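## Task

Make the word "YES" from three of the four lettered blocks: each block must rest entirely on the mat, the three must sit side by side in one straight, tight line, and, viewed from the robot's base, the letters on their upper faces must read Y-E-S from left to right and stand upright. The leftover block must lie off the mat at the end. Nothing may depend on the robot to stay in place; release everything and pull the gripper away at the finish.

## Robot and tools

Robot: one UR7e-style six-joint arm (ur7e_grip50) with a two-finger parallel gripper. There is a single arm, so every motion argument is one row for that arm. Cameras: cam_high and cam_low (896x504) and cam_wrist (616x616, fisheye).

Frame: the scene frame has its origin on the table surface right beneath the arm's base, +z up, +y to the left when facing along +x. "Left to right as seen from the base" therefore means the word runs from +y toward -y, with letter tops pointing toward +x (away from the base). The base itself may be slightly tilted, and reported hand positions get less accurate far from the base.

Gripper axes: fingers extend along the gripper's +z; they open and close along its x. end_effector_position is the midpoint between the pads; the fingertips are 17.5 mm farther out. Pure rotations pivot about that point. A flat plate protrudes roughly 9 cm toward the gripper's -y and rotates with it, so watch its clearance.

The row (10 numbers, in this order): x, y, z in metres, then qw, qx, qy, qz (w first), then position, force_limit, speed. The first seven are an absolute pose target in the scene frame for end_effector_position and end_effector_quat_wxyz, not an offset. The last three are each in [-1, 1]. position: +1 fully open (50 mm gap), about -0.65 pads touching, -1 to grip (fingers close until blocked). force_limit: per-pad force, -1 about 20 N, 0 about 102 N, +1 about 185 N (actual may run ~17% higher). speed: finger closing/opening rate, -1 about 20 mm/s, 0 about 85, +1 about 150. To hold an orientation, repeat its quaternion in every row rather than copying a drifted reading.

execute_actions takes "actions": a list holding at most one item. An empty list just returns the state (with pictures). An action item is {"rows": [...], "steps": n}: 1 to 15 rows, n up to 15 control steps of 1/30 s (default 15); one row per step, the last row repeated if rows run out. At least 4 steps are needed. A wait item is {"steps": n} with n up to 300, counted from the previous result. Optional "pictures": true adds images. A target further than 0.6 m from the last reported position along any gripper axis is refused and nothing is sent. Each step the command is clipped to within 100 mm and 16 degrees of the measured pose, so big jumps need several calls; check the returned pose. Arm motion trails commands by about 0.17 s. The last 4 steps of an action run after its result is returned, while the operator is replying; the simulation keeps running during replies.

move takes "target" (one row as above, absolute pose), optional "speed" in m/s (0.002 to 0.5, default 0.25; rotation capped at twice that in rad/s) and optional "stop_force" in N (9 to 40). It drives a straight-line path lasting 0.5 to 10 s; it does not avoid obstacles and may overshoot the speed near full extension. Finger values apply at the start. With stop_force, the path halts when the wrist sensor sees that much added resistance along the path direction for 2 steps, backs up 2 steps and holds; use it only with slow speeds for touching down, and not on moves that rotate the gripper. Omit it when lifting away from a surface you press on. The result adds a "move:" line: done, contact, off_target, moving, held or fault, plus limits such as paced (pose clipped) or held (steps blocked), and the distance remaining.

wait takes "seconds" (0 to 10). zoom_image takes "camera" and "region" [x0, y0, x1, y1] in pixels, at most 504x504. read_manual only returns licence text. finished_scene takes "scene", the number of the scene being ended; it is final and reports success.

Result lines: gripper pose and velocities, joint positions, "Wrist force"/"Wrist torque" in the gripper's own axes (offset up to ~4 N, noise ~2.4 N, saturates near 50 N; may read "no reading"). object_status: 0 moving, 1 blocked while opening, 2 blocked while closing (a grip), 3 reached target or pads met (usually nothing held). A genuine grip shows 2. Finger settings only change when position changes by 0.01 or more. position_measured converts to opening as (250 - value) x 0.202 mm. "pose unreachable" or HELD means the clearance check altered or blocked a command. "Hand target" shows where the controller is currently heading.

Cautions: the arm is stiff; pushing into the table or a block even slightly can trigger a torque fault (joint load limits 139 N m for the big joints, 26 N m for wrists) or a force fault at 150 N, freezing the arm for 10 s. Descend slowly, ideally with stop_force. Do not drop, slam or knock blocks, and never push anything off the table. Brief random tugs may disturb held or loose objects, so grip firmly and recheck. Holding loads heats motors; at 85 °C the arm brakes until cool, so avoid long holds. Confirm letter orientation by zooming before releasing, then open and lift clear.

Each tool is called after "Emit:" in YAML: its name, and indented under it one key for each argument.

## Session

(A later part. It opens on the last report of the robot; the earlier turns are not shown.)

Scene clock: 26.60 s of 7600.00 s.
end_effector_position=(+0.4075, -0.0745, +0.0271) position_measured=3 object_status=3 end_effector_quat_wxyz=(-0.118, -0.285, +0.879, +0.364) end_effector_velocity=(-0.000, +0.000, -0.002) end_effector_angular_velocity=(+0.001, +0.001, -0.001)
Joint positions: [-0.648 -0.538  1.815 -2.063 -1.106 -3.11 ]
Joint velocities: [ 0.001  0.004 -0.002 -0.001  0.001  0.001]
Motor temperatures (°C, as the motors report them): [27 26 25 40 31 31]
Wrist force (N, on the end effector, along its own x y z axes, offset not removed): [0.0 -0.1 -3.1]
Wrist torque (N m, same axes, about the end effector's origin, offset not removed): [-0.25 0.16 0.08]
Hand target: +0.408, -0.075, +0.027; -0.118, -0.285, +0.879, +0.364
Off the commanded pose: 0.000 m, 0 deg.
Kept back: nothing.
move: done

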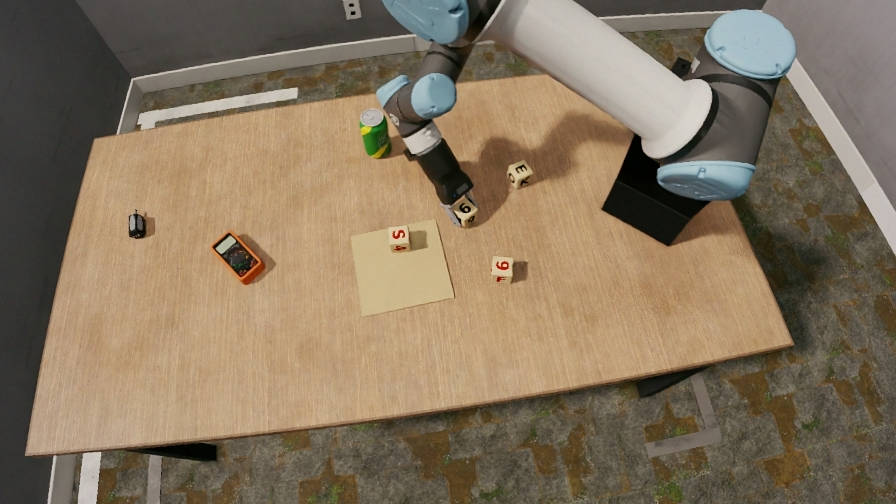

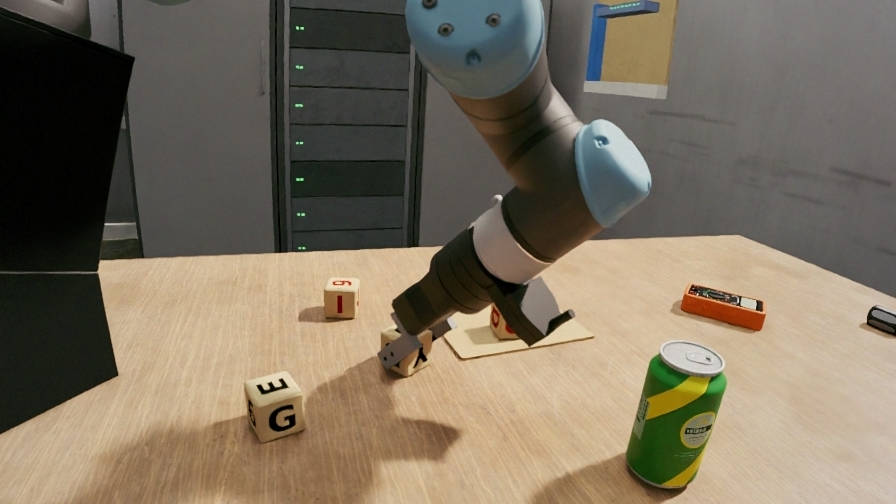

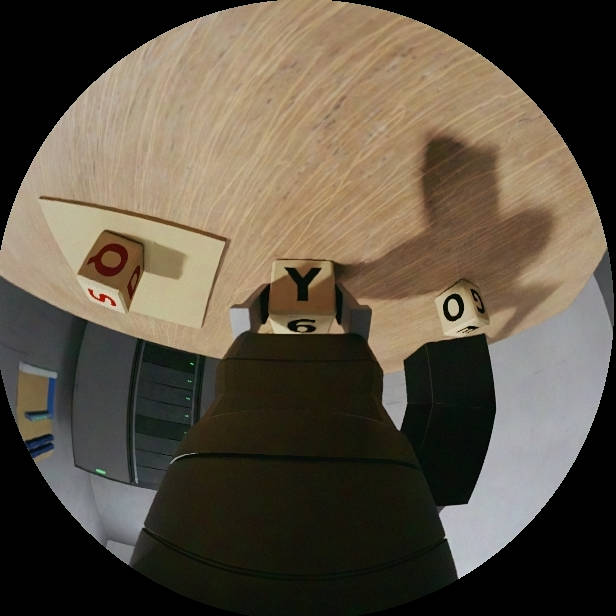

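Emit:
move:
  target: [0.4075,-0.0745,0.027,0.1183,0.2855,-0.8787,-0.364,-1,-0.3,0]

Emit:
move:
  target: [0.4075,-0.0745,0.11,0.1183,0.2855,-0.8787,-0.364,-1,-0.3,0]
  speed: 0.15

Emit:
move:
  target: [0.555,0.072,0.09,-0.2706,0.6533,-0.6533,0.2706,-1,-0.3,0]
  speed: 0.3

Scene clock: 28.03 s of 7600.00 s.
end_effector_position=(+0.4075, -0.0745, +0.0270) position_measured=34 object_status=2 end_effector_quat_wxyz=(-0.118, -0.285, +0.879, +0.364) end_effector_velocity=(+0.000, +0.001, +0.000) end_effector_angular_velocity=(+0.002, +0.000, -0.002)
Joint positions: [-0.648 -0.538  1.815 -2.063 -1.106 -3.11 ]
Joint velocities: [-0.     0.    -0.     0.001  0.002  0.   ]
Motor temperatures (°C, as the motors report them): [27 26 25 40 31 31]
Wrist force (N, on the end effector, along its own x y z axes, offset not removed): [-1.0 3.0 -3.3]
Wrist torque (N m, same axes, about the end effector's origin, offset not removed): [0.01 0.33 0.11]
Hand target: +0.408, -0.075, +0.027; -0.118, -0.285, +0.879, +0.364
Off the commanded pose: 0.000 m, 0 deg.
Kept back: nothing.
move: done

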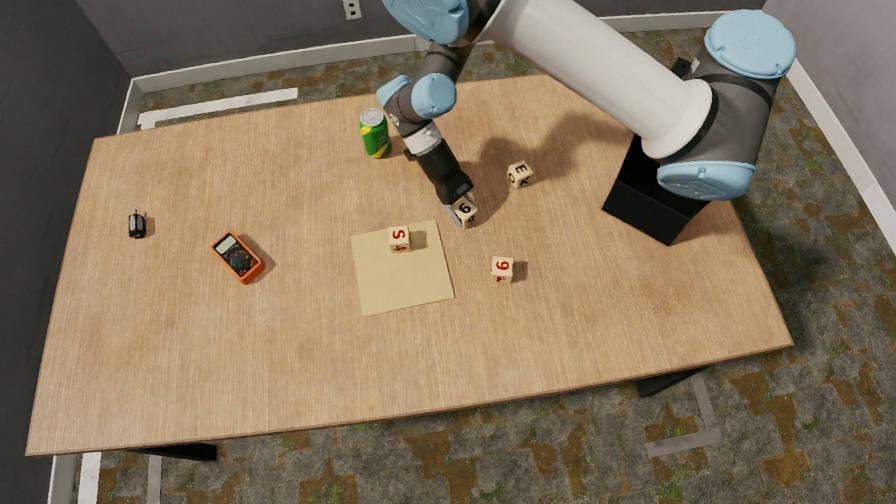

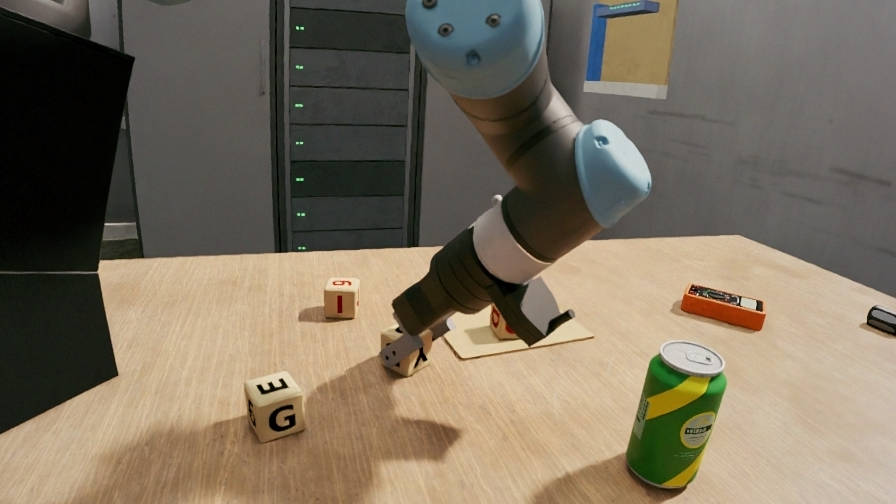

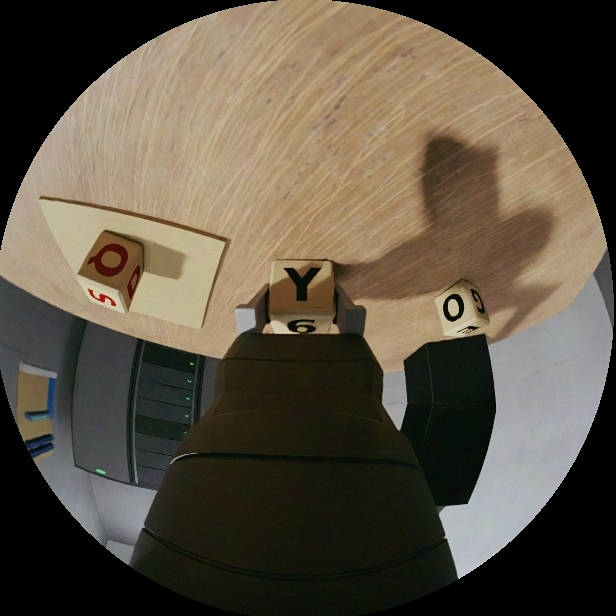

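Scene clock: 29.07 s of 7600.00 s.
end_effector_position=(+0.4075, -0.0745, +0.1099) position_measured=34 object_status=2 end_effector_quat_wxyz=(-0.118, -0.285, +0.879, +0.364) end_effector_velocity=(-0.000, -0.000, +0.001) end_effector_angular_velocity=(-0.000, +0.001, -0.000)
Joint positions: [-0.693 -0.73   1.898 -1.939 -1.138 -3.145]
Joint velocities: [-0.001 -0.003  0.001  0.002 -0.001 -0.   ]
Motor temperatures (°C, as the motors report them): [27 26 25 40 31 31]
Wrist force (N, on the end effector, along its own x y z axes, offset not removed): [0.9 1.4 -3.2]
Wrist torque (N m, same axes, about the end effector's origin, offset not removed): [0.07 0.04 0.07]
Hand target: +0.407, -0.074, +0.110; -0.118, -0.285, +0.879, +0.364
Off the commanded pose: 0.000 m, 0 deg.
Kept back: nothing.
move: done

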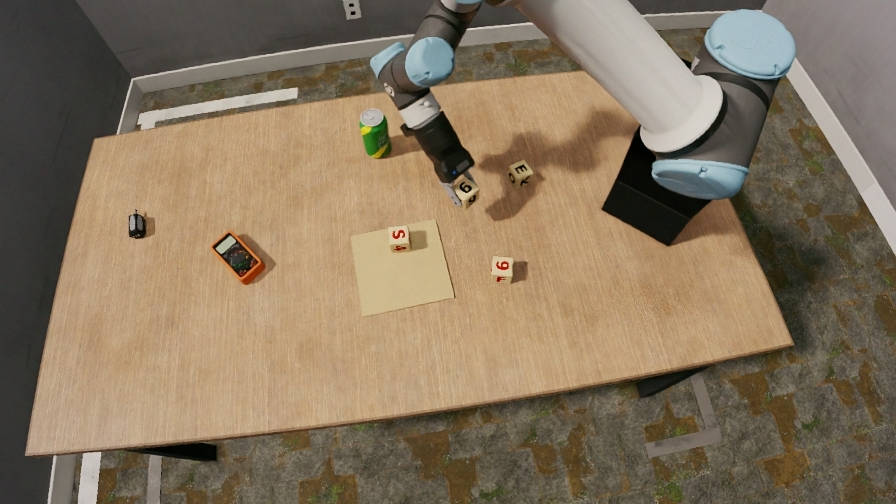

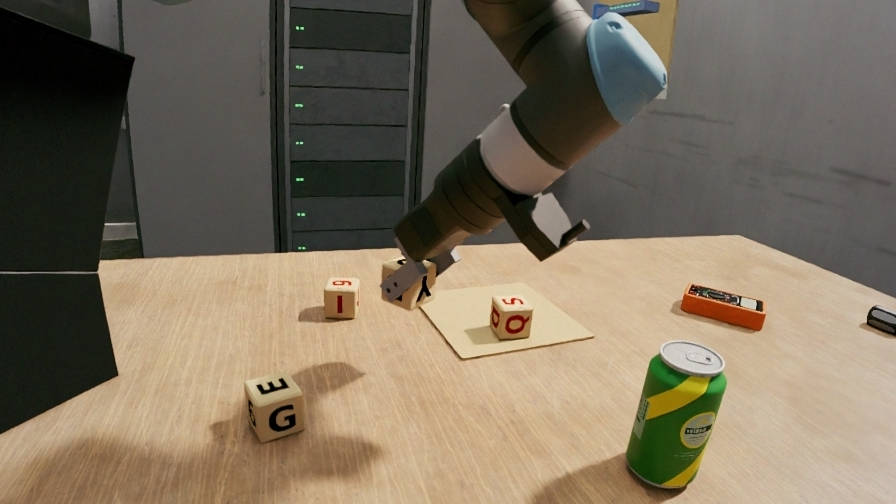

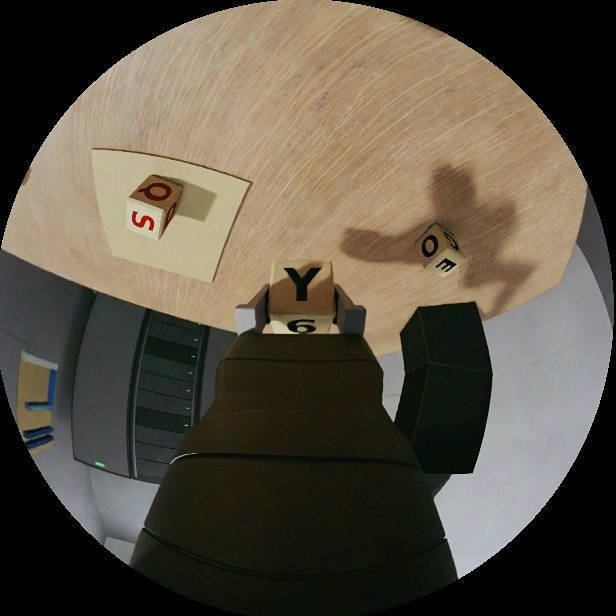

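Scene clock: 32.53 s of 7600.00 s.
end_effector_position=(+0.5550, +0.0719, +0.0899) position_measured=34 object_status=2 end_effector_quat_wxyz=(-0.270, +0.653, -0.654, +0.271) end_effector_velocity=(+0.001, -0.000, -0.000) end_effector_angular_velocity=(-0.004, -0.006, +0.001)
Joint positions: [-0.199 -0.28   2.168 -4.449 -1.314 -3.044]
Joint velocities: [ 0.002  0.004 -0.005 -0.005 -0.004 -0.001]
Motor temperatures (°C, as the motors report them): [27 26 25 40 31 31]
Wrist force (N, on the end effector, along its own x y z axes, offset not removed): [0.3 4.3 10.2]
Wrist torque (N m, same axes, about the end effector's origin, offset not removed): [0.19 0.08 0.17]
Hand target: +0.555, +0.072, +0.090; -0.270, +0.653, -0.653, +0.271
Off the commanded pose: 0.000 m, 0 deg.
Kept back: nothing.
move: done

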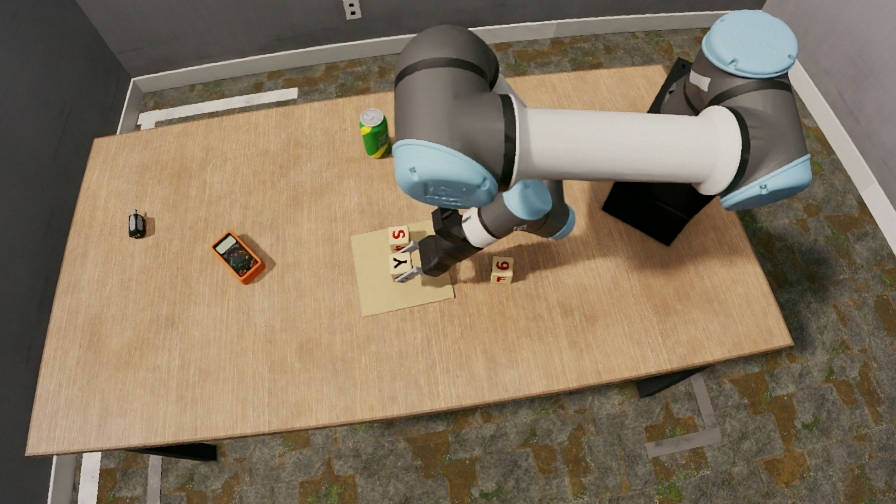

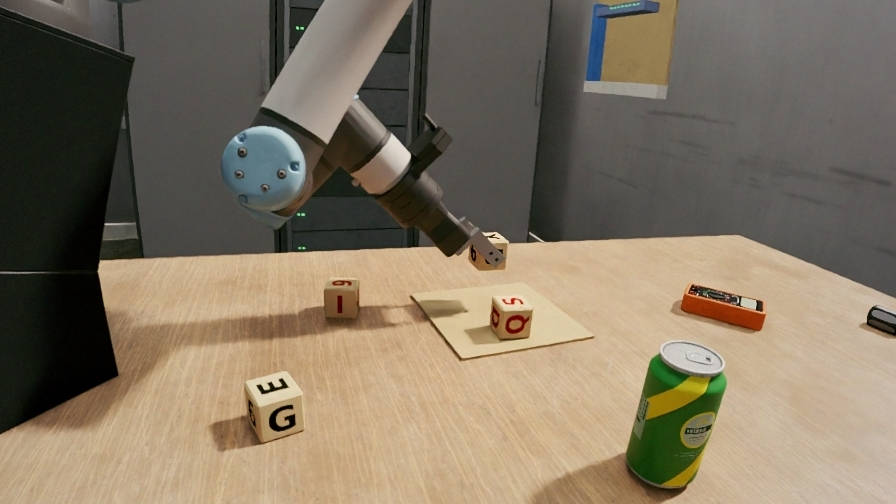

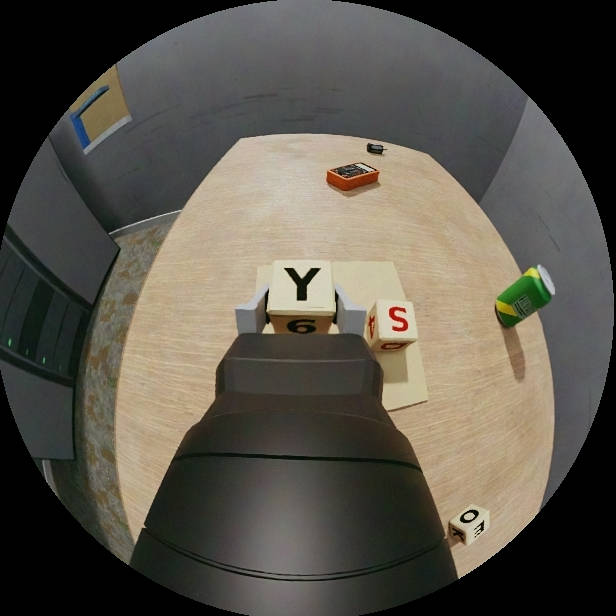

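Emit:
move:
  target: [0.555,0.072,0.036,-0.2706,0.6533,-0.6533,0.2706,-1,-0.3,0]
  speed: 0.1

Emit:
move:
  target: [0.555,0.072,0.023,-0.2706,0.6533,-0.6533,0.2706,-1,-0.3,0]
  speed: 0.006
  stop_force: 9

Scene clock: 33.73 s of 7600.00 s.
end_effector_position=(+0.5550, +0.0720, +0.0361) position_measured=34 object_status=2 end_effector_quat_wxyz=(-0.271, +0.653, -0.653, +0.271) end_effector_velocity=(+0.000, -0.001, -0.001) end_effector_angular_velocity=(-0.001, -0.000, -0.002)
Joint positions: [-0.161 -0.158  2.037 -4.445 -1.344 -3.023]
Joint velocities: [ 0.001  0.003 -0.004  0.001 -0.003  0.001]
Motor temperatures (°C, as the motors report them): [27 26 25 40 31 31]
Wrist force (N, on the end effector, along its own x y z axes, offset not removed): [0.2 1.6 -1.0]
Wrist torque (N m, same axes, about the end effector's origin, offset not removed): [0.15 0.14 0.10]
Hand target: +0.555, +0.072, +0.036; -0.271, +0.653, -0.653, +0.271
Off the commanded pose: 0.000 m, 0 deg.
Kept back: nothing.
move: done

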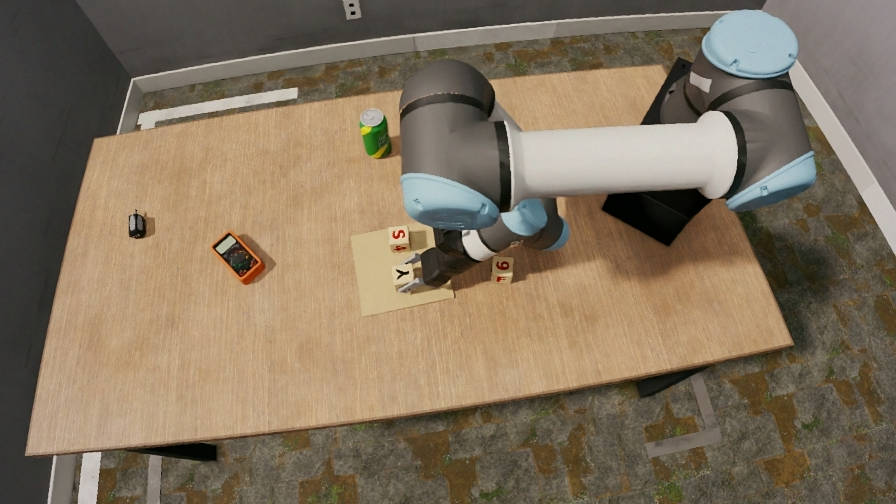

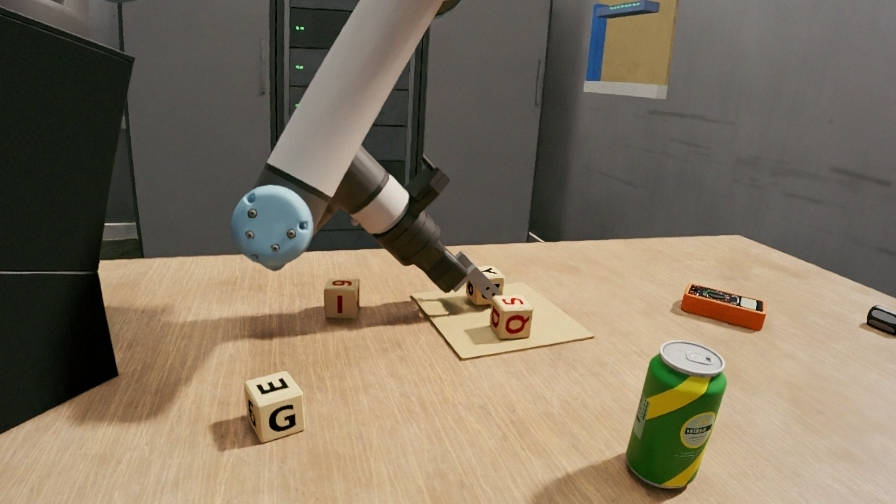

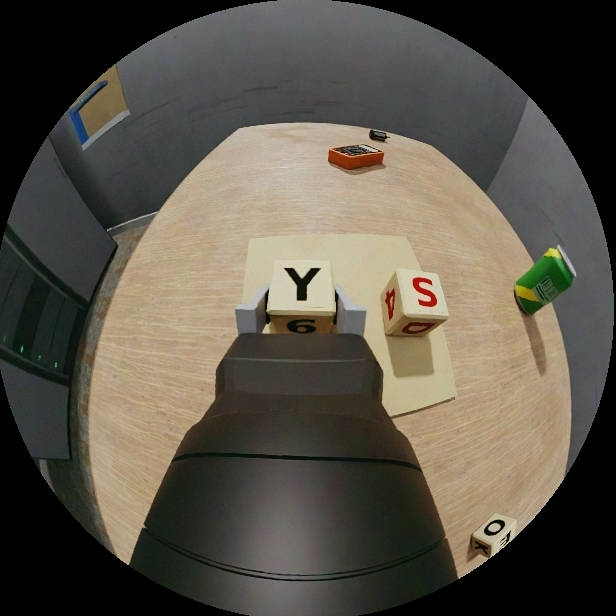

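Scene clock: 35.07 s of 7600.00 s.
end_effector_position=(+0.5550, +0.0721, +0.0302) position_measured=34 object_status=2 end_effector_quat_wxyz=(-0.271, +0.653, -0.653, +0.271) end_effector_velocity=(-0.001, +0.000, +0.001) end_effector_angular_velocity=(-0.000, +0.003, -0.001)
Joint positions: [-0.157 -0.145  2.022 -4.443 -1.348 -3.02 ]
Joint velocities: [-0.    -0.004  0.006  0.     0.    -0.   ]
Motor temperatures (°C, as the motors report them): [27 26 25 40 31 31]
Wrist force (N, on the end effector, along its own x y z axes, offset not removed): [0.3 -10.6 -11.4]
Wrist torque (N m, same axes, about the end effector's origin, offset not removed): [-0.16 0.49 0.04]
Hand target: +0.555, +0.072, +0.031; -0.271, +0.653, -0.653, +0.271
Off the commanded pose: 0.007 m, 0 deg.
Kept back: nothing.
move: contact

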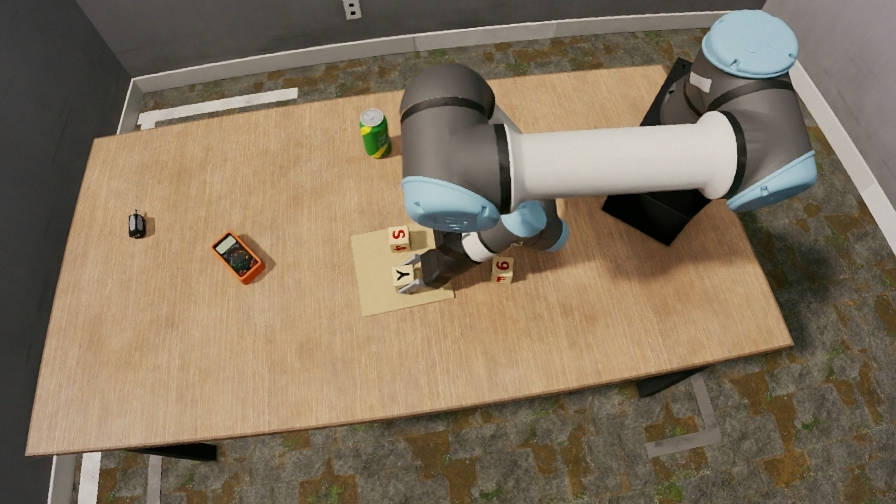

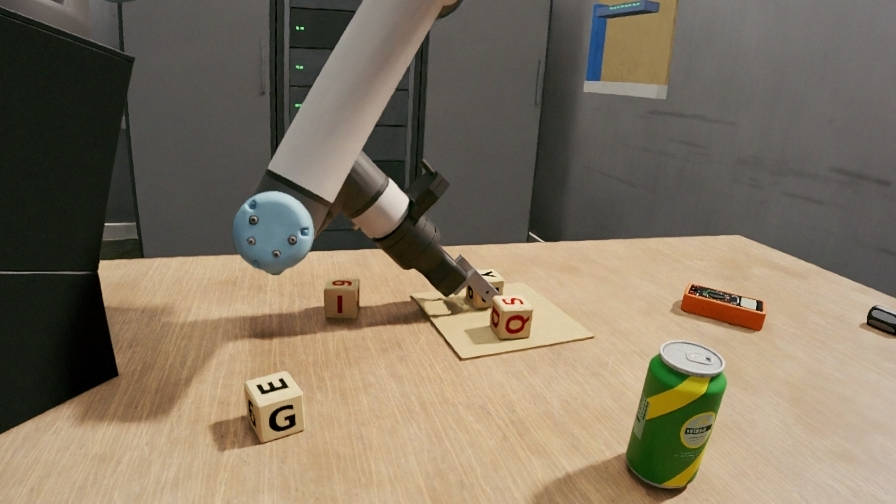

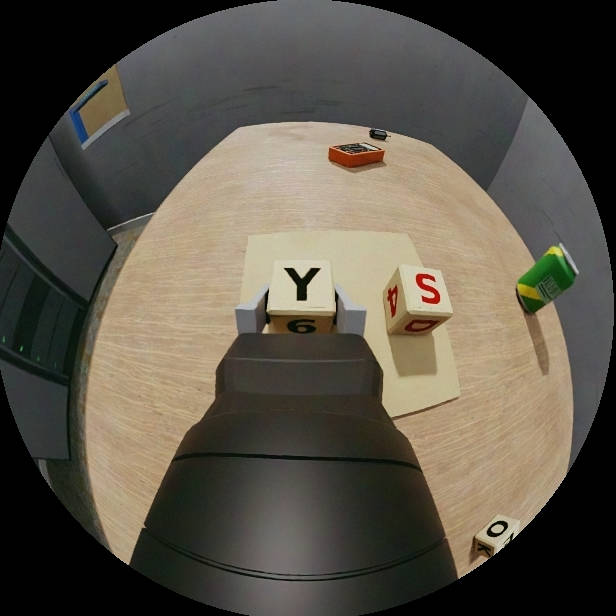

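Emit:
move:
  target: [0.555,0.072,0.0308,-0.2706,0.6533,-0.6533,0.2706,1,-0.5,0]

Emit:
move:
  target: [0.555,0.072,0.11,-0.2706,0.6533,-0.6533,0.2706,1,-0.5,0]
  speed: 0.15

Emit:
move:
  target: [0.5,0.022,0.17,0,0.7071,-0.7071,0,1,-0.5,0]
  speed: 0.35

Emit:
zoom_image:
  camera: "cam_wrist"
  region: [200,140,400,300]

Emit:
move:
  target: [0.258,-0.168,0.11,0,0.1736,-0.9848,0,1,-0.5,0]
  speed: 0.3

Emit:
zoom_image:
  camera: "cam_wrist"
  region: [200,180,400,380]

Scene clock: 36.03 s of 7600.00 s.
end_effector_position=(+0.5550, +0.0720, +0.0308) position_measured=3 object_status=3 end_effector_quat_wxyz=(-0.271, +0.653, -0.653, +0.271) end_effector_velocity=(-0.000, +0.000, -0.000) end_effector_angular_velocity=(+0.001, -0.000, +0.000)
Joint positions: [-0.158 -0.147  2.023 -4.443 -1.347 -3.021]
Joint velocities: [-0.     0.001  0.    -0.001  0.001  0.   ]
Motor temperatures (°C, as the motors report them): [27 26 25 40 31 31]
Wrist force (N, on the end effector, along its own x y z axes, offset not removed): [0.0 0.4 -0.2]
Wrist torque (N m, same axes, about the end effector's origin, offset not removed): [-0.13 0.06 0.14]
Hand target: +0.555, +0.072, +0.031; -0.271, +0.653, -0.653, +0.271
Off the commanded pose: 0.000 m, 0 deg.
Kept back: nothing.
move: done

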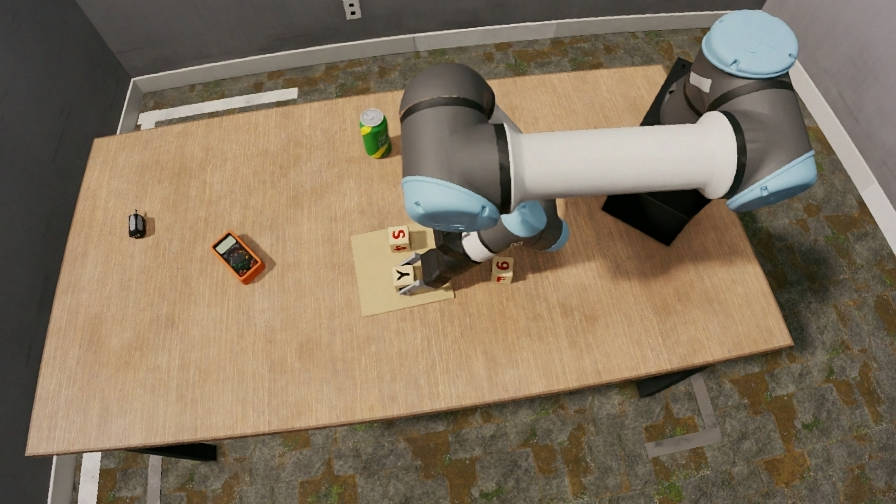

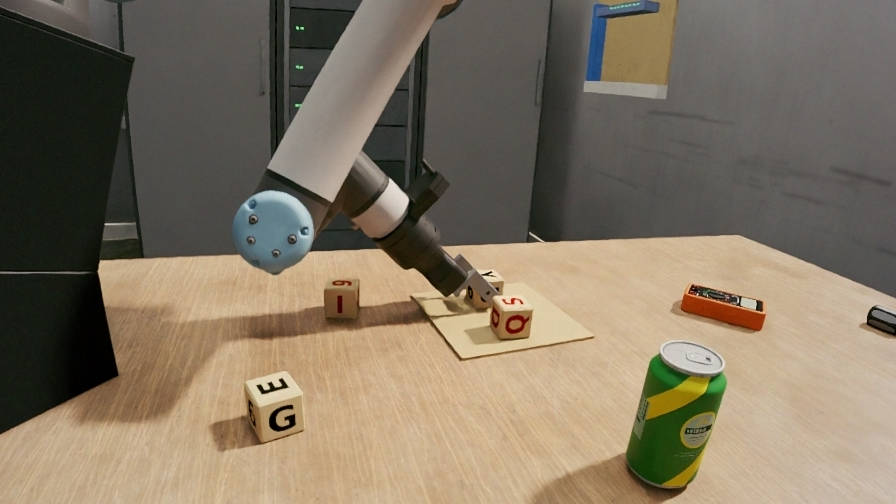

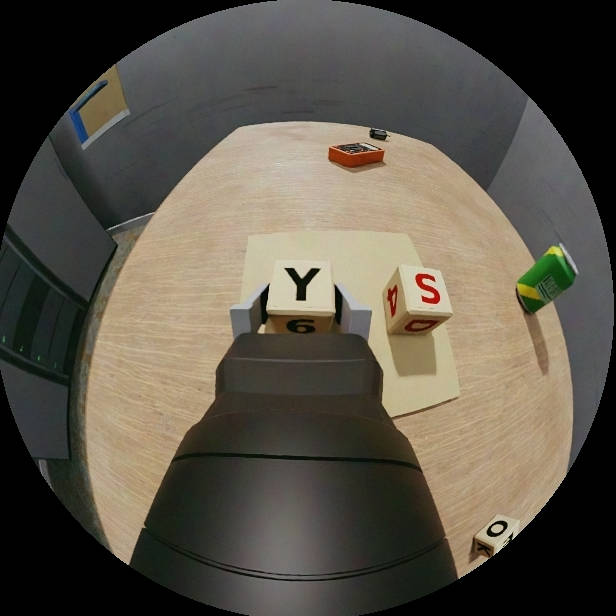

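Scene clock: 37.03 s of 7600.00 s.
end_effector_position=(+0.5550, +0.0720, +0.1099) position_measured=3 object_status=3 end_effector_quat_wxyz=(-0.271, +0.653, -0.653, +0.271) end_effector_velocity=(-0.000, -0.000, +0.001) end_effector_angular_velocity=(-0.000, -0.000, +0.000)
Joint positions: [-0.214 -0.328  2.214 -4.446 -1.3   -3.052]
Joint velocities: [-0.001 -0.003  0.004 -0.     0.001 -0.001]
Motor temperatures (°C, as the motors report them): [27 26 25 40 31 31]
Wrist force (N, on the end effector, along its own x y z axes, offset not removed): [-0.8 2.5 -1.7]
Wrist torque (N m, same axes, about the end effector's origin, offset not removed): [0.30 0.27 0.11]
Hand target: +0.555, +0.072, +0.110; -0.271, +0.653, -0.653, +0.271
Off the commanded pose: 0.000 m, 0 deg.
Kept back: nothing.
move: done

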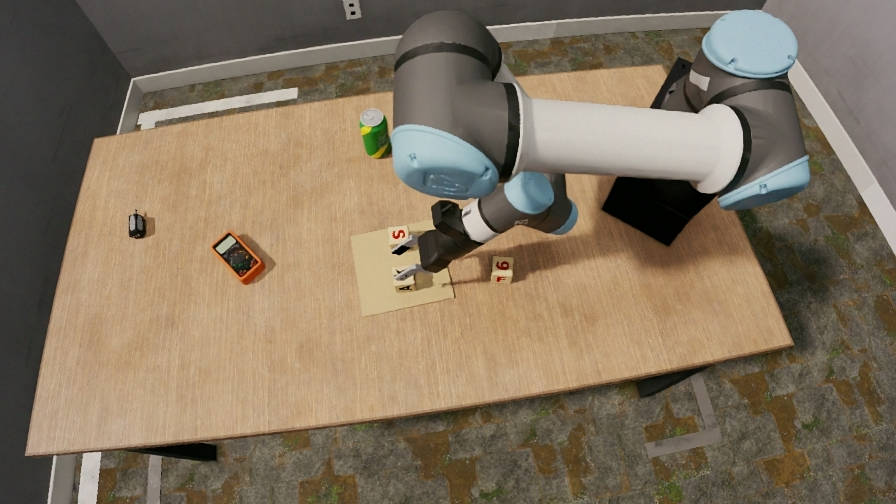

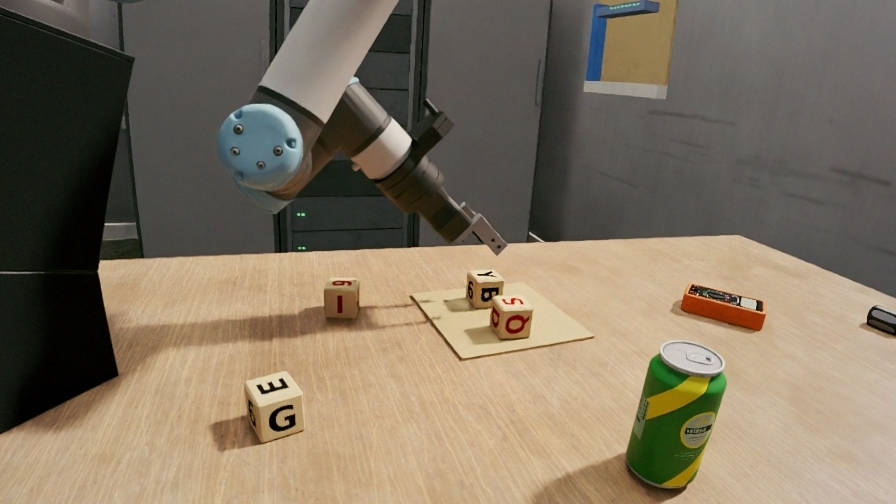

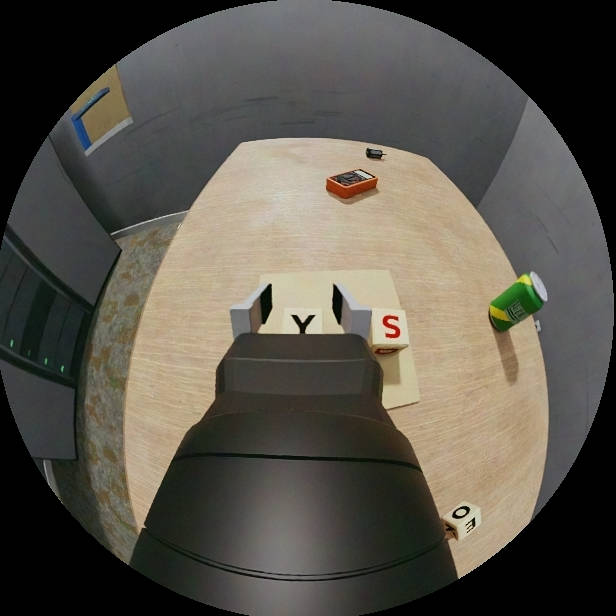

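Scene clock: 38.77 s of 7600.00 s.
end_effector_position=(+0.4998, +0.0220, +0.1699) position_measured=3 object_status=3 end_effector_quat_wxyz=(-0.000, +0.707, -0.707, +0.000) end_effector_velocity=(-0.000, +0.000, -0.001) end_effector_angular_velocity=(+0.000, +0.007, +0.001)
Joint positions: [-0.376 -1.067  2.316 -2.951 -1.294 -3.44 ]
Joint velocities: [ 0.001 -0.    -0.005  0.011 -0.002 -0.002]
Motor temperatures (°C, as the motors report them): [27 26 25 40 31 31]
Wrist force (N, on the end effector, along its own x y z axes, offset not removed): [-0.6 2.6 -1.3]
Wrist torque (N m, same axes, about the end effector's origin, offset not removed): [0.14 0.23 0.09]
Hand target: +0.500, +0.022, +0.170; +0.000, +0.707, -0.707, -0.000
Off the commanded pose: 0.000 m, 0 deg.
Kept back: nothing.
move: done

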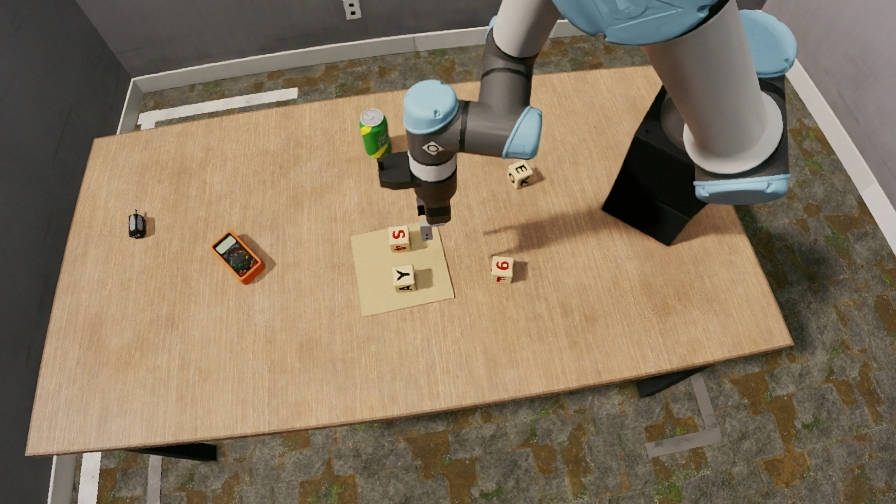

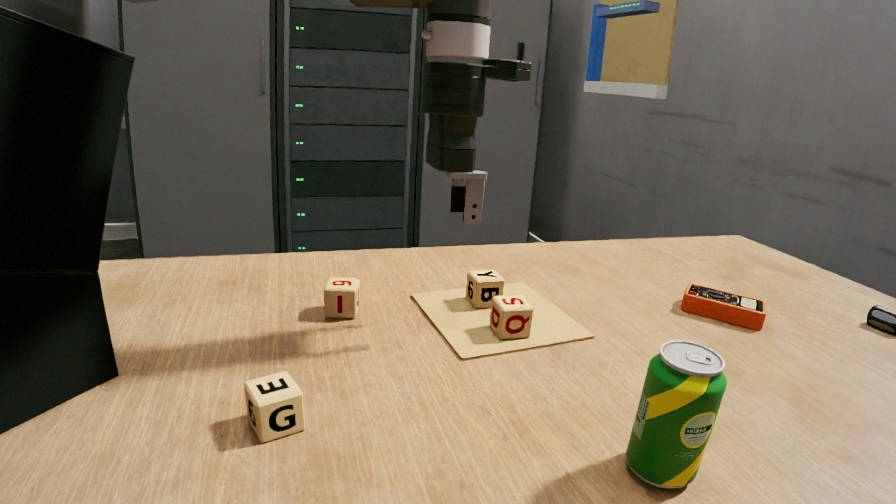

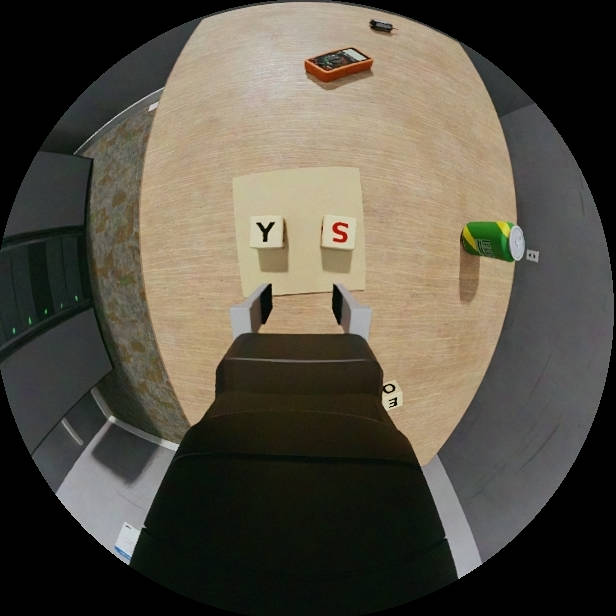

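Region (200, 140, 400, 300) of cam_wrist's 616x616 image, scaled by 2.520, with more detail than that image has; it fills the top 403 rows of this view, and the rest is white.

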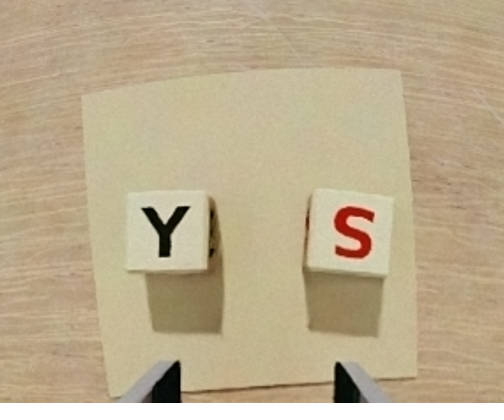

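Scene clock: 41.33 s of 7600.00 s.
end_effector_position=(+0.2585, -0.1680, +0.1102) position_measured=3 object_status=3 end_effector_quat_wxyz=(-0.000, -0.174, +0.985, +0.000) end_effector_velocity=(-0.000, -0.001, -0.000) end_effector_angular_velocity=(-0.001, -0.002, -0.002)
Joint positions: [-1.094 -0.52   2.667 -3.628 -1.278 -2.969]
Joint velocities: [-0.004  0.005  0.    -0.007  0.001 -0.001]
Motor temperatures (°C, as the motors report them): [27 26 25 40 31 31]
Wrist force (N, on the end effector, along its own x y z axes, offset not removed): [-1.2 1.5 -3.2]
Wrist torque (N m, same axes, about the end effector's origin, offset not removed): [0.08 0.28 0.18]
Hand target: +0.258, -0.168, +0.110; +0.000, -0.174, +0.985, +0.000
Off the commanded pose: 0.001 m, 0 deg.
Kept back: nothing.
move: done

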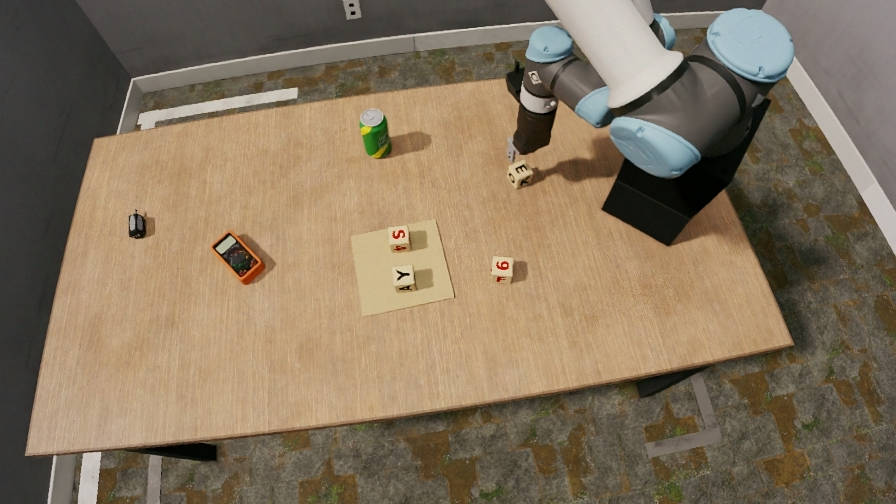

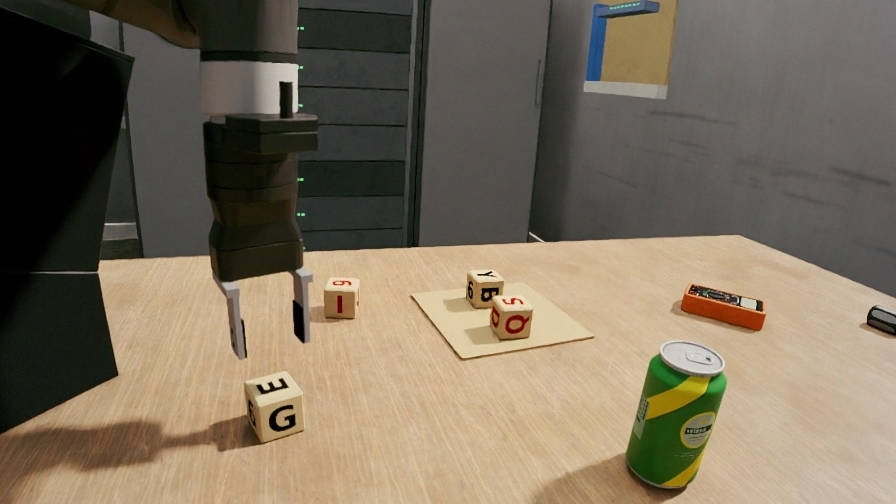

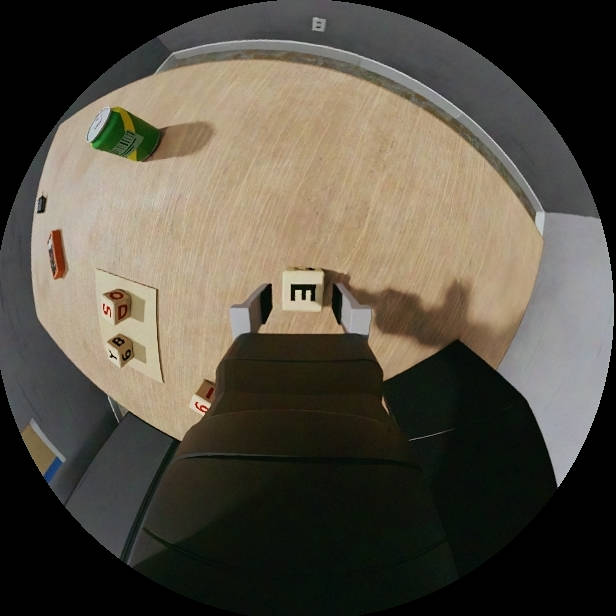

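Region (200, 180, 400, 380) of cam_wrist's 616x616 image, scaled by 2.520, with more detail than that image has.

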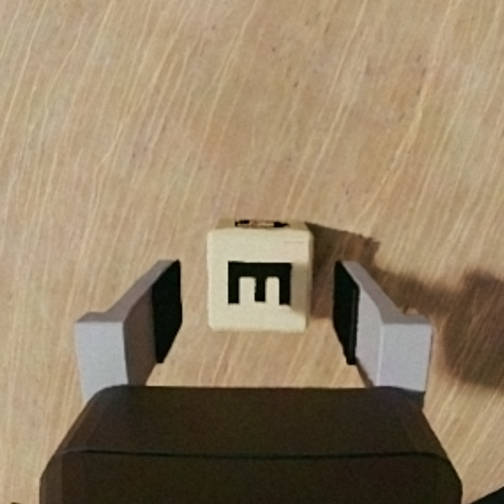

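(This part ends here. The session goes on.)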